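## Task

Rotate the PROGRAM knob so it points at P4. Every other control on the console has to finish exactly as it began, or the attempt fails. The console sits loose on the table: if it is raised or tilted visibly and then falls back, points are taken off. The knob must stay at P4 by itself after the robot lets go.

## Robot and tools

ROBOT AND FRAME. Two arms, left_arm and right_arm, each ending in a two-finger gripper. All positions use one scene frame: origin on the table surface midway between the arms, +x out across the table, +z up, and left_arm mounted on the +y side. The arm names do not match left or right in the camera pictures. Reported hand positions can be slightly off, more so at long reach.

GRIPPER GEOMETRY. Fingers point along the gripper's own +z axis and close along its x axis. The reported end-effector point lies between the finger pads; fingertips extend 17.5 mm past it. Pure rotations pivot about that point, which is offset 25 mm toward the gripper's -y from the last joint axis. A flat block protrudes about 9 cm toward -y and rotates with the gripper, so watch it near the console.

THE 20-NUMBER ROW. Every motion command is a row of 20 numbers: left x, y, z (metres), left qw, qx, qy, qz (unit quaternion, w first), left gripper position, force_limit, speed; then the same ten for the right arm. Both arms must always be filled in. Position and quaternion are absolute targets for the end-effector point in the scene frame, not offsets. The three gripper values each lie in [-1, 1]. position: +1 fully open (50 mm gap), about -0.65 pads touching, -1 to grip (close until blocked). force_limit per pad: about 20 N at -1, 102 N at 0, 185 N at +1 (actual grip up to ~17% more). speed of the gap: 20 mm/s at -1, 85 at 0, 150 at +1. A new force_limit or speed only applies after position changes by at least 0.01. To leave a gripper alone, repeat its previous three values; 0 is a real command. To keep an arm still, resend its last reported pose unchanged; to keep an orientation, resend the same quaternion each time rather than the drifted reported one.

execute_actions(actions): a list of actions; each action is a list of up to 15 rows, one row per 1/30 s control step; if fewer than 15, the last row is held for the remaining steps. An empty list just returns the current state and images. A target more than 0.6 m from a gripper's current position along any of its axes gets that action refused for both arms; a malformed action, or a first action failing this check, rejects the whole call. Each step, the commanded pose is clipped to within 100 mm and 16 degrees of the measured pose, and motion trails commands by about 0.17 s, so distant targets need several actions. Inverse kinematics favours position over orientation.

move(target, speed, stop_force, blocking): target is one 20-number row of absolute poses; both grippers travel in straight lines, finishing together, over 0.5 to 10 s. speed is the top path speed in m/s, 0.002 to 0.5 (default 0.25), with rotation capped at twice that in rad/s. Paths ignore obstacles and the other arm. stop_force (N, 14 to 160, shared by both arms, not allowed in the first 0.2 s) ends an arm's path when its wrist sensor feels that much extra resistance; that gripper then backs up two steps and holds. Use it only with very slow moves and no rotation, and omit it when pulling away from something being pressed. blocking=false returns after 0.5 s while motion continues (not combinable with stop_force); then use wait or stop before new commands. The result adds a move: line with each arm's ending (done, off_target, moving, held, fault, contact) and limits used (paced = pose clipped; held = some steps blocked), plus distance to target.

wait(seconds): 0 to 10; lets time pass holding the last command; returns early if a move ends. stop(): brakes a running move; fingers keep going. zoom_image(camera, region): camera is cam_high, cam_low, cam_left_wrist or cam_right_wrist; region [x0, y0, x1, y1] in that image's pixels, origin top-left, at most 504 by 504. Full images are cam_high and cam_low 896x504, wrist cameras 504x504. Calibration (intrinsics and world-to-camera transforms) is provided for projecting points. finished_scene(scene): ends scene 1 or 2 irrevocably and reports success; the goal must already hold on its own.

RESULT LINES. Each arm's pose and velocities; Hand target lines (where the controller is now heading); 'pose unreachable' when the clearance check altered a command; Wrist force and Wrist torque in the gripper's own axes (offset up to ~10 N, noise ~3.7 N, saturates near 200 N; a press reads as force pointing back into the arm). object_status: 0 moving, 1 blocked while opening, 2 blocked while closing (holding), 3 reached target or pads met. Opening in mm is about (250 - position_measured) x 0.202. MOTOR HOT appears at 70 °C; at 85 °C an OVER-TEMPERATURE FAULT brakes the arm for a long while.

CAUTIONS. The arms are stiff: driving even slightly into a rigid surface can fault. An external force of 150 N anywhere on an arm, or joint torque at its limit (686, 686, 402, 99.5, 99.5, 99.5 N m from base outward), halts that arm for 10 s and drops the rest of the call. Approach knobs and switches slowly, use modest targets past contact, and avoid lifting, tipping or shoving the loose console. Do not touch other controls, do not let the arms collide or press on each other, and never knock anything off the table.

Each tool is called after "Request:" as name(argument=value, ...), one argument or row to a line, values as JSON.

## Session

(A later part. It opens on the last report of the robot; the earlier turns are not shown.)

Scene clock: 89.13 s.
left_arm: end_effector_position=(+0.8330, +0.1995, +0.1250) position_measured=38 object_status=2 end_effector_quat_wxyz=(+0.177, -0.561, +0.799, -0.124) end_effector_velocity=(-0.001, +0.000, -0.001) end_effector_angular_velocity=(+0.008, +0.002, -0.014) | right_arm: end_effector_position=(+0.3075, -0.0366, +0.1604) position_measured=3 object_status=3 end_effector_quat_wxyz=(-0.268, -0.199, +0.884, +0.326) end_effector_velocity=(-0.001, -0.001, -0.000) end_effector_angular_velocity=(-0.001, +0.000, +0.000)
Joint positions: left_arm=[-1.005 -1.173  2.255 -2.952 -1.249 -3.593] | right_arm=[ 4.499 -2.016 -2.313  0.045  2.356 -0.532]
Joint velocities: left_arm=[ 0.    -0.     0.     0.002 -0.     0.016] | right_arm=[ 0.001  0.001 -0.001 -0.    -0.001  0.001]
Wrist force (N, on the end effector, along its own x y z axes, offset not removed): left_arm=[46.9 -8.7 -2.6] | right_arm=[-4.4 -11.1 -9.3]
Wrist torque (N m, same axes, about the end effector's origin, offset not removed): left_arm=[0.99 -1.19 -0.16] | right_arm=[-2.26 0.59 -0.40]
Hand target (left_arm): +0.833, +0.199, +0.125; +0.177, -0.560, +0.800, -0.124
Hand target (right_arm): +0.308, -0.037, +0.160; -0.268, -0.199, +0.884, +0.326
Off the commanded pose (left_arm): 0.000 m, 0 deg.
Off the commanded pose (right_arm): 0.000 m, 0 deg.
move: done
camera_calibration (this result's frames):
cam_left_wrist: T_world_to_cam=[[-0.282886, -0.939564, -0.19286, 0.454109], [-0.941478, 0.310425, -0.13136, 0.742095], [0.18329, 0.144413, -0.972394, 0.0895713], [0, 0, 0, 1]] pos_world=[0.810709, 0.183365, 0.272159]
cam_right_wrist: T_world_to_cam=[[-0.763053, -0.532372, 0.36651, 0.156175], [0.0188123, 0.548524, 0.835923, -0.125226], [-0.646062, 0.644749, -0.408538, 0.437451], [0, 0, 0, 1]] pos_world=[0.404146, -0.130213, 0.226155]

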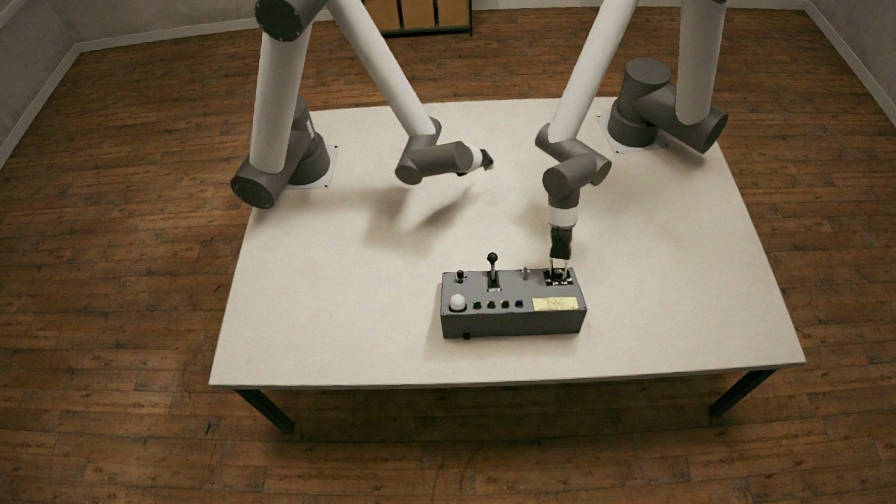

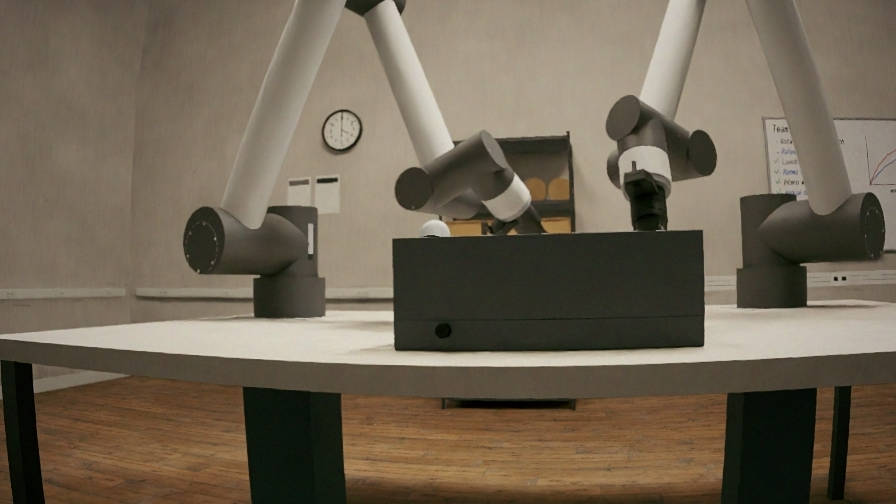

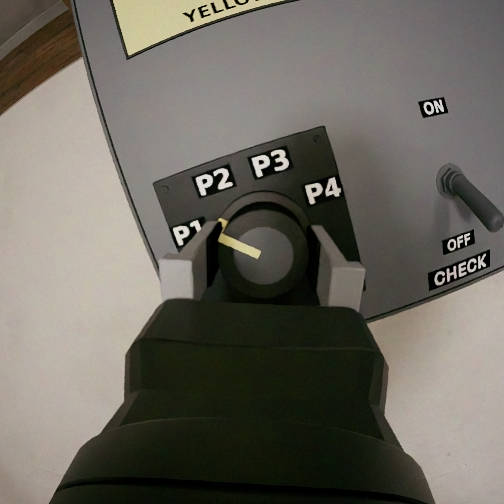

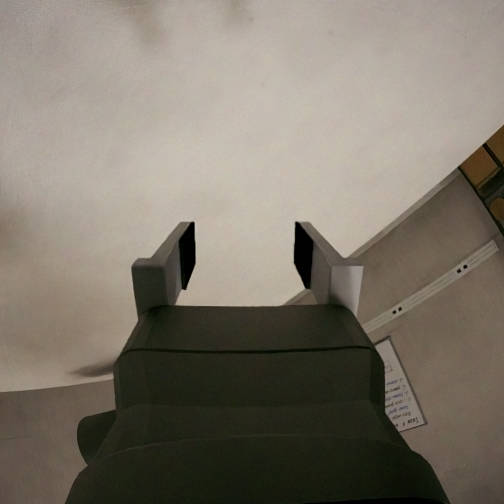

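Request:
move(
  target=[0.8324,0.1982,0.1247,-0.1999,0.3736,-0.9021,0.0828,-1,-0.5,-0.7,0.3075,-0.0366,0.1604,-0.268,-0.199,0.884,0.326,1,0,0],
  speed=0.15,
)

Scene clock: 99.53 s.
left_arm: end_effector_position=(+0.8324, +0.1983, +0.1247) position_measured=38 object_status=2 end_effector_quat_wxyz=(+0.200, -0.374, +0.902, -0.083) end_effector_velocity=(+0.001, +0.002, +0.000) end_effector_angular_velocity=(+0.006, +0.000, -0.013) | right_arm: end_effector_position=(+0.3075, -0.0366, +0.1604) position_measured=3 object_status=3 end_effector_quat_wxyz=(-0.268, -0.199, +0.884, +0.326) end_effector_velocity=(-0.000, +0.001, +0.000) end_effector_angular_velocity=(+0.001, -0.000, +0.001)
Joint positions: left_arm=[-0.995 -1.175  2.255 -2.953 -1.252 -3.146] | right_arm=[ 4.499 -2.016 -2.313  0.045  2.356 -0.532]
Joint velocities: left_arm=[ 0.003  0.    -0.    -0.001 -0.001  0.017] | right_arm=[ 0.001 -0.     0.001  0.     0.     0.   ]
Wrist force (N, on the end effector, along its own x y z axes, offset not removed): left_arm=[-5.7 -5.0 -5.8] | right_arm=[-2.2 -9.7 -4.5]
Wrist torque (N m, same axes, about the end effector's origin, offset not removed): left_arm=[1.36 -2.45 -0.11] | right_arm=[-1.80 0.27 -0.50]
Hand target (left_arm): +0.832, +0.198, +0.125; +0.200, -0.374, +0.902, -0.083
Hand target (right_arm): +0.308, -0.037, +0.160; -0.268, -0.199, +0.884, +0.326
Off the commanded pose (left_arm): 0.000 m, 0 deg.
Off the commanded pose (right_arm): 0.000 m, 0 deg.
move: done
camera_calibration (this result's frames):
cam_left_wrist: T_world_to_cam=[[-0.613988, -0.708797, -0.34731, 0.701858], [-0.745475, 0.665335, -0.03995, 0.496967], [0.259394, 0.234382, -0.936899, 0.00395753], [0, 0, 0, 1]] pos_world=[0.800382, 0.165898, 0.267324]
cam_right_wrist: T_world_to_cam=[[-0.763053, -0.532372, 0.36651, 0.156175], [0.0188121, 0.548524, 0.835923, -0.125226], [-0.646062, 0.644749, -0.408538, 0.437451], [0, 0, 0, 1]] pos_world=[0.404146, -0.130213, 0.226155]

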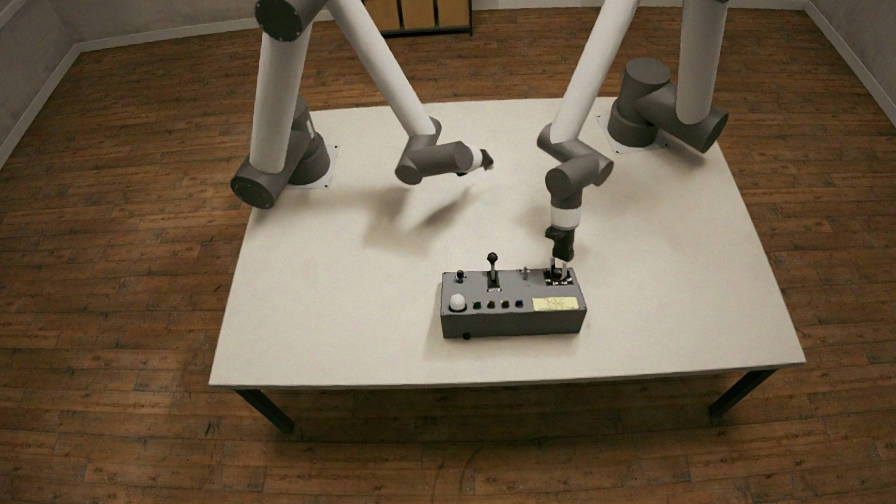

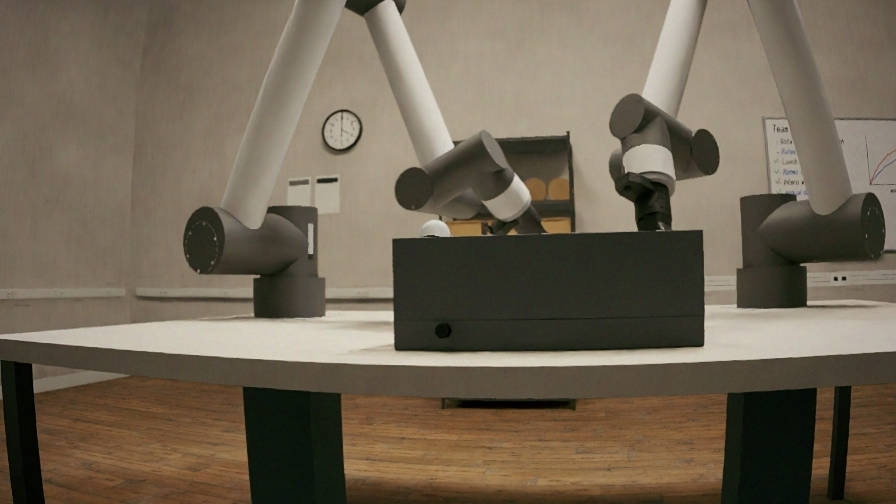

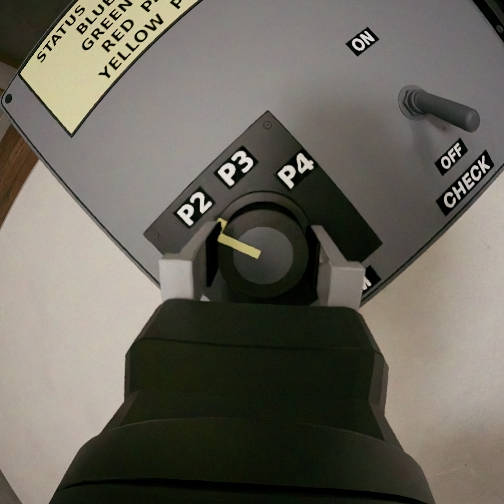

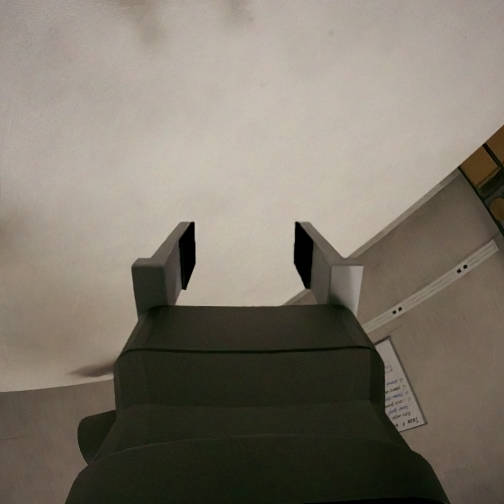

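Request:
move(
  target=[0.8309,0.1976,0.1241,-0.2334,0.0041,-0.9723,-0.0170,-1,-0.5,-0.7,0.3075,-0.0366,0.1604,-0.268,-0.199,0.884,0.326,1,0,0],
  speed=0.2,
)

Scene clock: 110.17 s.
left_arm: end_effector_position=(+0.8309, +0.1975, +0.1241) position_measured=38 object_status=2 end_effector_quat_wxyz=(+0.233, -0.005, +0.972, +0.017) end_effector_velocity=(+0.000, +0.000, -0.000) end_effector_angular_velocity=(+0.005, +0.000, -0.014) | right_arm: end_effector_position=(+0.3075, -0.0366, +0.1604) position_measured=3 object_status=3 end_effector_quat_wxyz=(-0.268, -0.199, +0.884, +0.326) end_effector_velocity=(+0.001, -0.000, +0.000) end_effector_angular_velocity=(+0.000, +0.001, -0.001)
Joint positions: left_arm=[-0.997 -1.174  2.246 -2.945 -1.202 -2.363] | right_arm=[ 4.499 -2.016 -2.313  0.045  2.356 -0.532]
Joint velocities: left_arm=[ 0.001  0.     0.    -0.002 -0.001  0.016] | right_arm=[-0.002  0.    -0.    -0.     0.001  0.   ]
Wrist force (N, on the end effector, along its own x y z axes, offset not removed): left_arm=[-32.8 6.4 21.4] | right_arm=[-1.0 -9.2 -7.0]
Wrist torque (N m, same axes, about the end effector's origin, offset not removed): left_arm=[1.75 0.59 0.12] | right_arm=[-1.72 -0.05 -0.59]
Hand target (left_arm): +0.831, +0.198, +0.124; +0.233, -0.004, +0.972, +0.017
Hand target (right_arm): +0.308, -0.037, +0.160; -0.268, -0.199, +0.884, +0.326
Off the commanded pose (left_arm): 0.000 m, 0 deg.
Off the commanded pose (right_arm): 0.000 m, 0 deg.
move: done
camera_calibration (this result's frames):
cam_left_wrist: T_world_to_cam=[[-0.864545, -0.00195497, -0.502551, 0.788014], [-0.158751, 0.949852, 0.269406, -0.0857817], [0.476822, 0.312694, -0.8215, -0.20646], [0, 0, 0, 1]] pos_world=[0.766101, 0.147579, 0.249521]
cam_right_wrist: T_world_to_cam=[[-0.763053, -0.532372, 0.36651, 0.156175], [0.0188122, 0.548524, 0.835923, -0.125226], [-0.646062, 0.644749, -0.408538, 0.437451], [0, 0, 0, 1]] pos_world=[0.404146, -0.130213, 0.226155]

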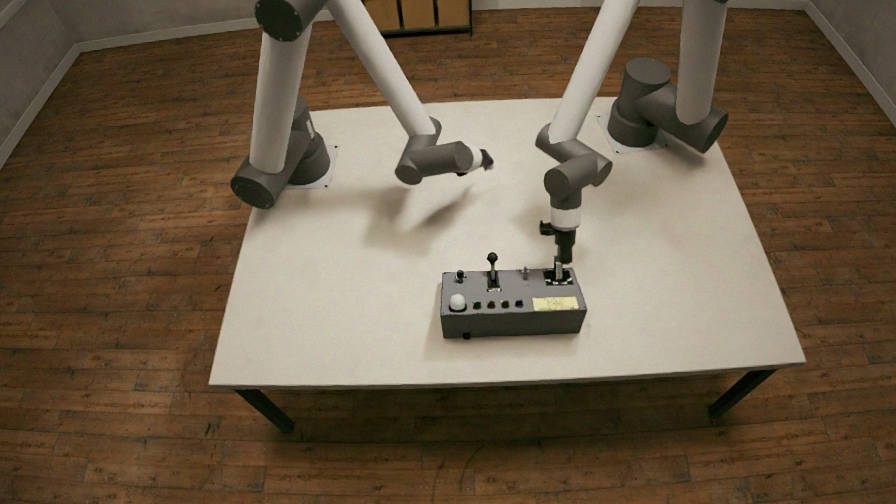

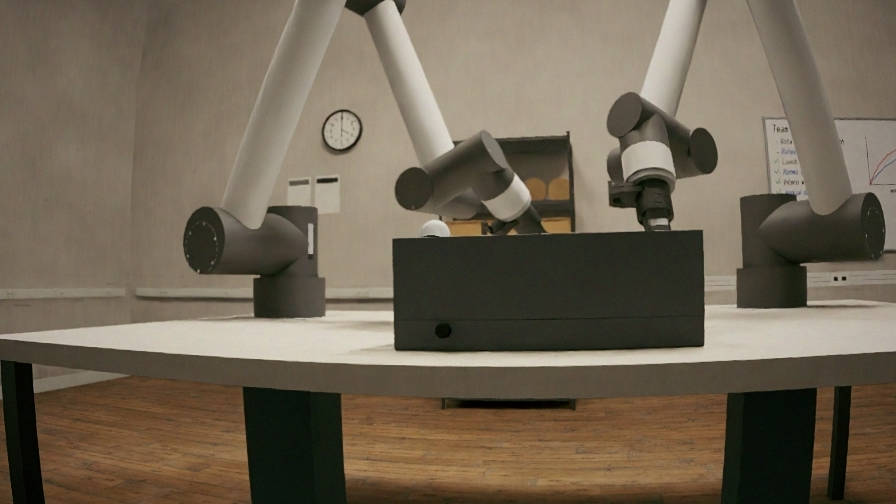

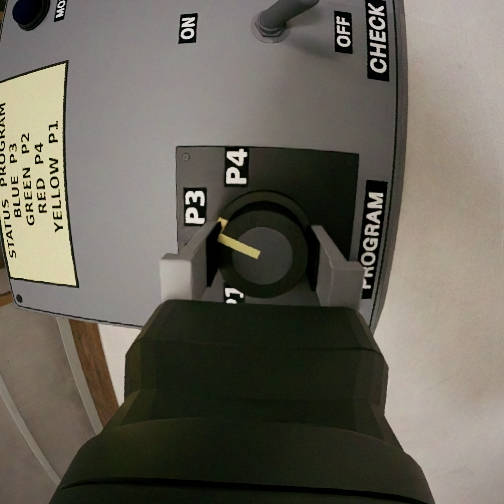

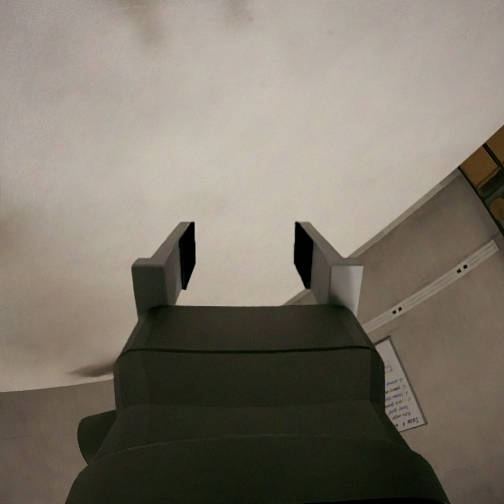

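Request:
move(
  target=[0.8302,0.1979,0.1237,-0.2167,-0.3697,-0.8982,-0.0995,-1,-0.5,-0.7,0.3075,-0.0366,0.1604,-0.268,-0.199,0.884,0.326,1,0,0],
  speed=0.2,
)

Request:
move(
  target=[0.8302,0.1979,0.1237,-0.2167,-0.3697,-0.8982,-0.0995,1,-0.5,0,0.3075,-0.0366,0.1604,-0.268,-0.199,0.884,0.326,1,0,0],
)

Request:
move(
  target=[0.803,0.1979,0.178,-0.2167,-0.3697,-0.8982,-0.0995,1,-0.5,0,0.3075,-0.0366,0.1604,-0.268,-0.199,0.884,0.326,1,0,0],
  speed=0.1,
)

Scene clock: 120.13 s.
left_arm: end_effector_position=(+0.8302, +0.1979, +0.1237) position_measured=38 object_status=2 end_effector_quat_wxyz=(+0.217, +0.369, +0.898, +0.099) end_effector_velocity=(+0.001, +0.000, +0.001) end_effector_angular_velocity=(+0.003, -0.001, -0.014) | right_arm: end_effector_position=(+0.3075, -0.0366, +0.1604) position_measured=3 object_status=3 end_effector_quat_wxyz=(-0.268, -0.199, +0.884, +0.326) end_effector_velocity=(+0.001, +0.001, +0.000) end_effector_angular_velocity=(+0.001, -0.001, -0.001)
Joint positions: left_arm=[-0.987 -1.168  2.228 -2.956 -1.209 -1.561] | right_arm=[ 4.499 -2.016 -2.313  0.045  2.356 -0.532]
Joint velocities: left_arm=[ 0.002  0.    -0.    -0.005 -0.002  0.016] | right_arm=[-0.001 -0.     0.001  0.    -0.001  0.   ]
Wrist force (N, on the end effector, along its own x y z axes, offset not removed): left_arm=[-9.5 27.6 3.2] | right_arm=[-4.7 -9.4 -6.4]
Wrist torque (N m, same axes, about the end effector's origin, offset not removed): left_arm=[0.75 -0.40 -0.08] | right_arm=[-1.93 0.54 -0.38]
Hand target (left_arm): +0.830, +0.198, +0.124; +0.217, +0.370, +0.898, +0.099
Hand target (right_arm): +0.308, -0.037, +0.160; -0.268, -0.199, +0.884, +0.326
Off the commanded pose (left_arm): 0.000 m, 0 deg.
Off the commanded pose (right_arm): 0.000 m, 0 deg.
move: done
camera_calibration (this result's frames):
cam_left_wrist: T_world_to_cam=[[-0.60877, 0.704196, -0.365387, 0.418177], [0.454957, 0.687186, 0.566383, -0.580419], [0.649933, 0.178561, -0.738717, -0.334], [0, 0, 0, 1]] pos_world=[0.735717, 0.164017, 0.234805]
cam_right_wrist: T_world_to_cam=[[-0.763053, -0.532372, 0.36651, 0.156175], [0.0188121, 0.548524, 0.835923, -0.125226], [-0.646062, 0.644749, -0.408538, 0.437451], [0, 0, 0, 1]] pos_world=[0.404146, -0.130213, 0.226155]

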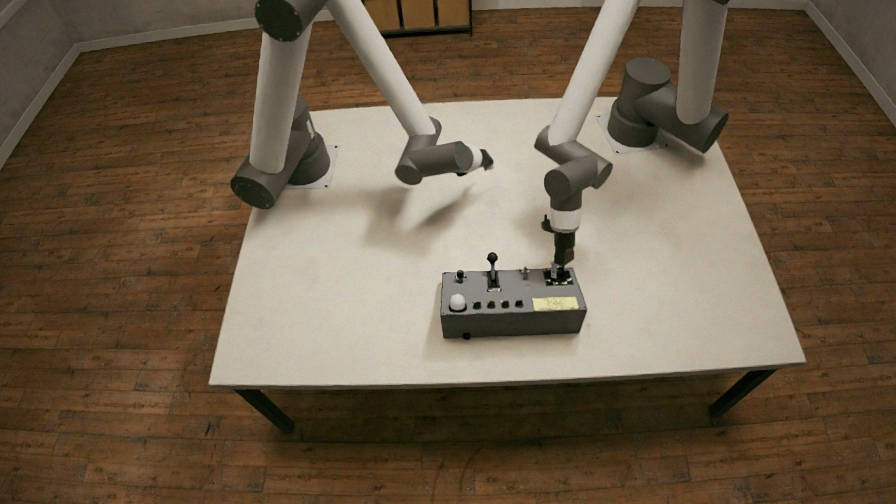

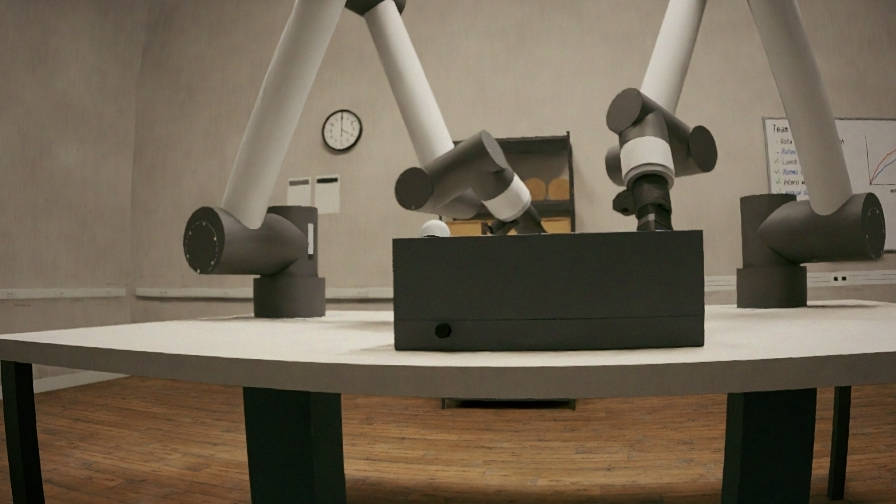

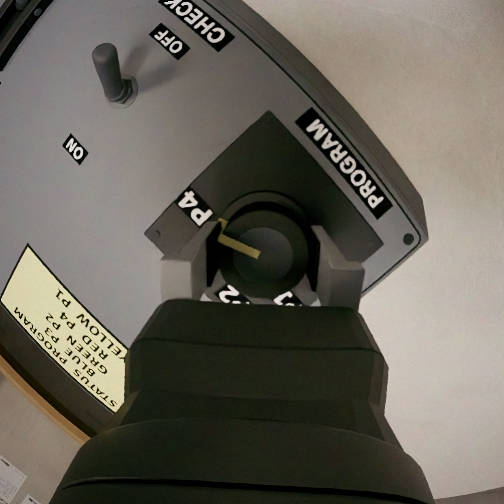

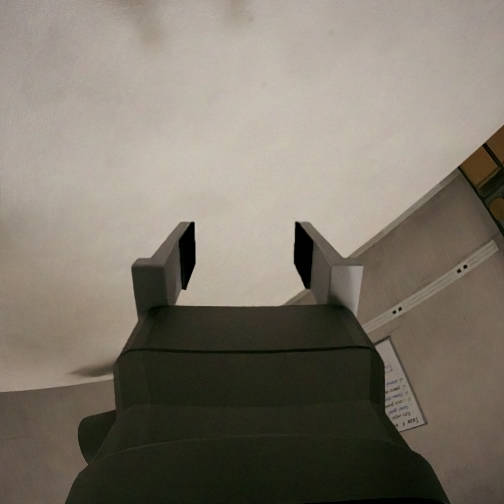

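Scene clock: 120.83 s.
left_arm: end_effector_position=(+0.8302, +0.1979, +0.1237) position_measured=3 object_status=3 end_effector_quat_wxyz=(+0.217, +0.370, +0.898, +0.099) end_effector_velocity=(+0.000, +0.001, -0.000) end_effector_angular_velocity=(+0.001, +0.000, -0.000) | right_arm: end_effector_position=(+0.3075, -0.0366, +0.1604) position_measured=3 object_status=3 end_effector_quat_wxyz=(-0.268, -0.199, +0.884, +0.326) end_effector_velocity=(+0.001, -0.000, -0.000) end_effector_angular_velocity=(-0.001, -0.001, -0.001)
Joint positions: left_arm=[-0.987 -1.168  2.228 -2.956 -1.209 -1.559] | right_arm=[ 4.499 -2.016 -2.313  0.045  2.356 -0.532]
Joint velocities: left_arm=[ 0.001 -0.     0.     0.     0.     0.001] | right_arm=[-0.     0.    -0.     0.    -0.001  0.001]
Wrist force (N, on the end effector, along its own x y z axes, offset not removed): left_arm=[4.9 5.3 7.5] | right_arm=[-5.4 -8.9 -9.3]
Wrist torque (N m, same axes, about the end effector's origin, offset not removed): left_arm=[1.60 -0.66 -0.02] | right_arm=[-1.74 0.77 -0.19]
Hand target (left_arm): +0.830, +0.198, +0.124; +0.217, +0.370, +0.898, +0.099
Hand target (right_arm): +0.308, -0.037, +0.160; -0.268, -0.199, +0.884, +0.326
Off the commanded pose (left_arm): 0.000 m, 0 deg.
Off the commanded pose (right_arm): 0.000 m, 0 deg.
move: done
camera_calibration (this result's frames):
cam_left_wrist: T_world_to_cam=[[-0.607661, 0.705447, -0.364819, 0.4169], [0.45616, 0.686046, 0.566797, -0.581174], [0.650128, 0.178004, -0.73868, -0.334069], [0, 0, 0, 1]] pos_world=[0.735629, 0.164077, 0.23473]
cam_right_wrist: T_world_to_cam=[[-0.763053, -0.532372, 0.36651, 0.156175], [0.0188123, 0.548525, 0.835923, -0.125226], [-0.646062, 0.644749, -0.408538, 0.437451], [0, 0, 0, 1]] pos_world=[0.404146, -0.130213, 0.226155]

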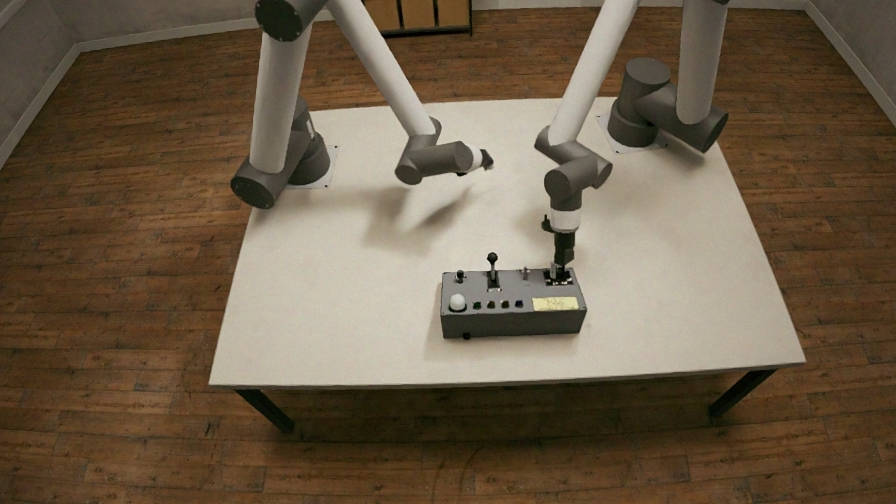

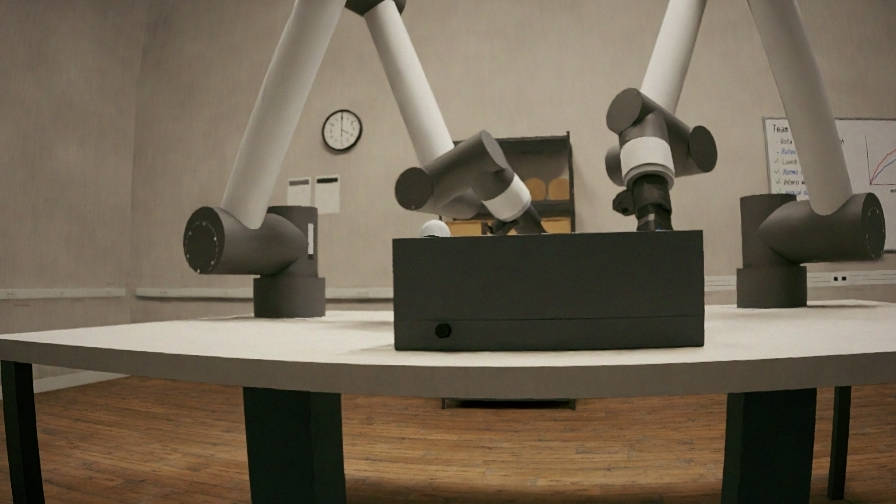

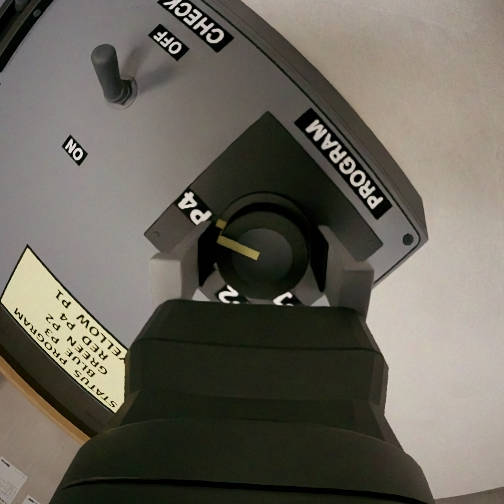

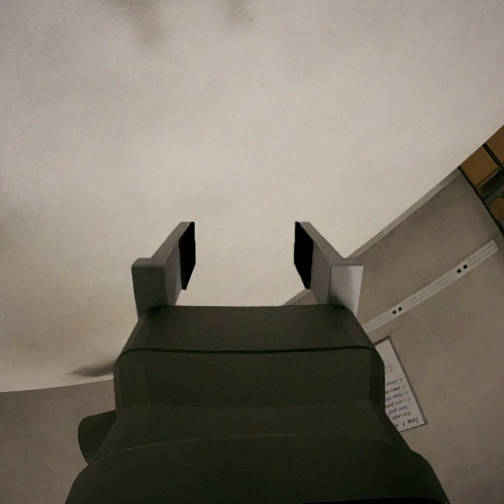

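Scene clock: 121.97 s.
left_arm: end_effector_position=(+0.8031, +0.1979, +0.1777) position_measured=3 object_status=3 end_effector_quat_wxyz=(+0.217, +0.370, +0.898, +0.099) end_effector_velocity=(-0.002, -0.001, +0.002) end_effector_angular_velocity=(+0.001, -0.001, -0.001) | right_arm: end_effector_position=(+0.3075, -0.0366, +0.1604) position_measured=3 object_status=3 end_effector_quat_wxyz=(-0.268, -0.199, +0.884, +0.326) end_effector_velocity=(+0.001, -0.001, +0.000) end_effector_angular_velocity=(-0.000, -0.000, -0.002)
Joint positions: left_arm=[-1.011 -1.256  2.24  -2.872 -1.202 -1.584] | right_arm=[ 4.499 -2.016 -2.313  0.045  2.356 -0.532]
Joint velocities: left_arm=[-0.003 -0.003  0.     0.004  0.002 -0.001] | right_arm=[-0.002  0.001 -0.001  0.    -0.     0.   ]
Wrist force (N, on the end effector, along its own x y z axes, offset not removed): left_arm=[8.1 2.7 3.5] | right_arm=[-5.1 -8.7 -4.6]
Wrist torque (N m, same axes, about the end effector's origin, offset not removed): left_arm=[0.98 -1.30 -0.12] | right_arm=[-1.50 0.76 -0.23]
Hand target (left_arm): +0.803, +0.198, +0.178; +0.217, +0.370, +0.898, +0.099
Hand target (right_arm): +0.308, -0.037, +0.160; -0.268, -0.199, +0.884, +0.326
Off the commanded pose (left_arm): 0.000 m, 0 deg.
Off the commanded pose (right_arm): 0.000 m, 0 deg.
move: done
camera_calibration (this result's frames):
cam_left_wrist: T_world_to_cam=[[-0.607583, 0.705495, -0.364856, 0.420066], [0.456184, 0.686011, 0.56682, -0.599493], [0.650184, 0.177949, -0.738644, -0.276603], [0, 0, 0, 1]] pos_world=[0.708546, 0.164126, 0.288757]
cam_right_wrist: T_world_to_cam=[[-0.763053, -0.532372, 0.36651, 0.156175], [0.0188123, 0.548525, 0.835923, -0.125226], [-0.646062, 0.644749, -0.408538, 0.437451], [0, 0, 0, 1]] pos_world=[0.404146, -0.130213, 0.226155]

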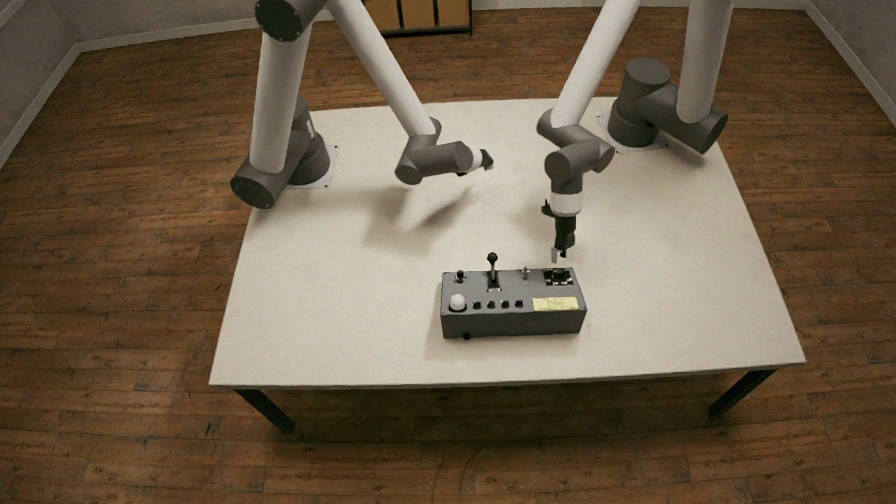

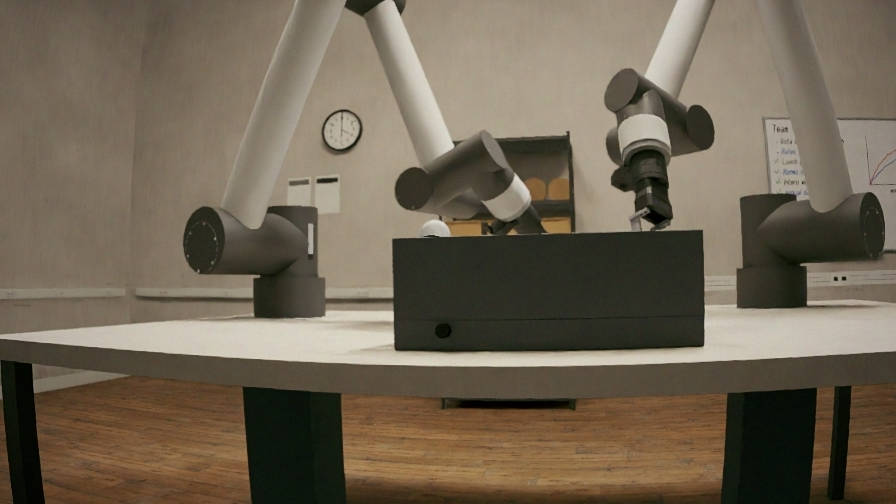

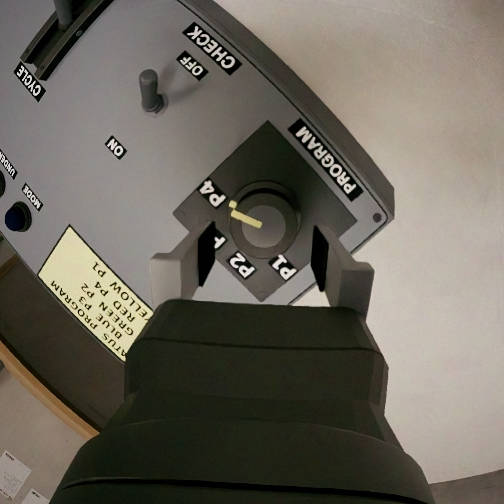

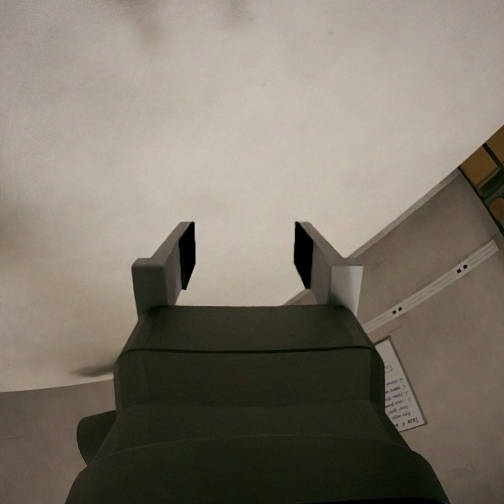

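Request:
finished_scene(
  scene=1,
)

The scene is finished: the task was done.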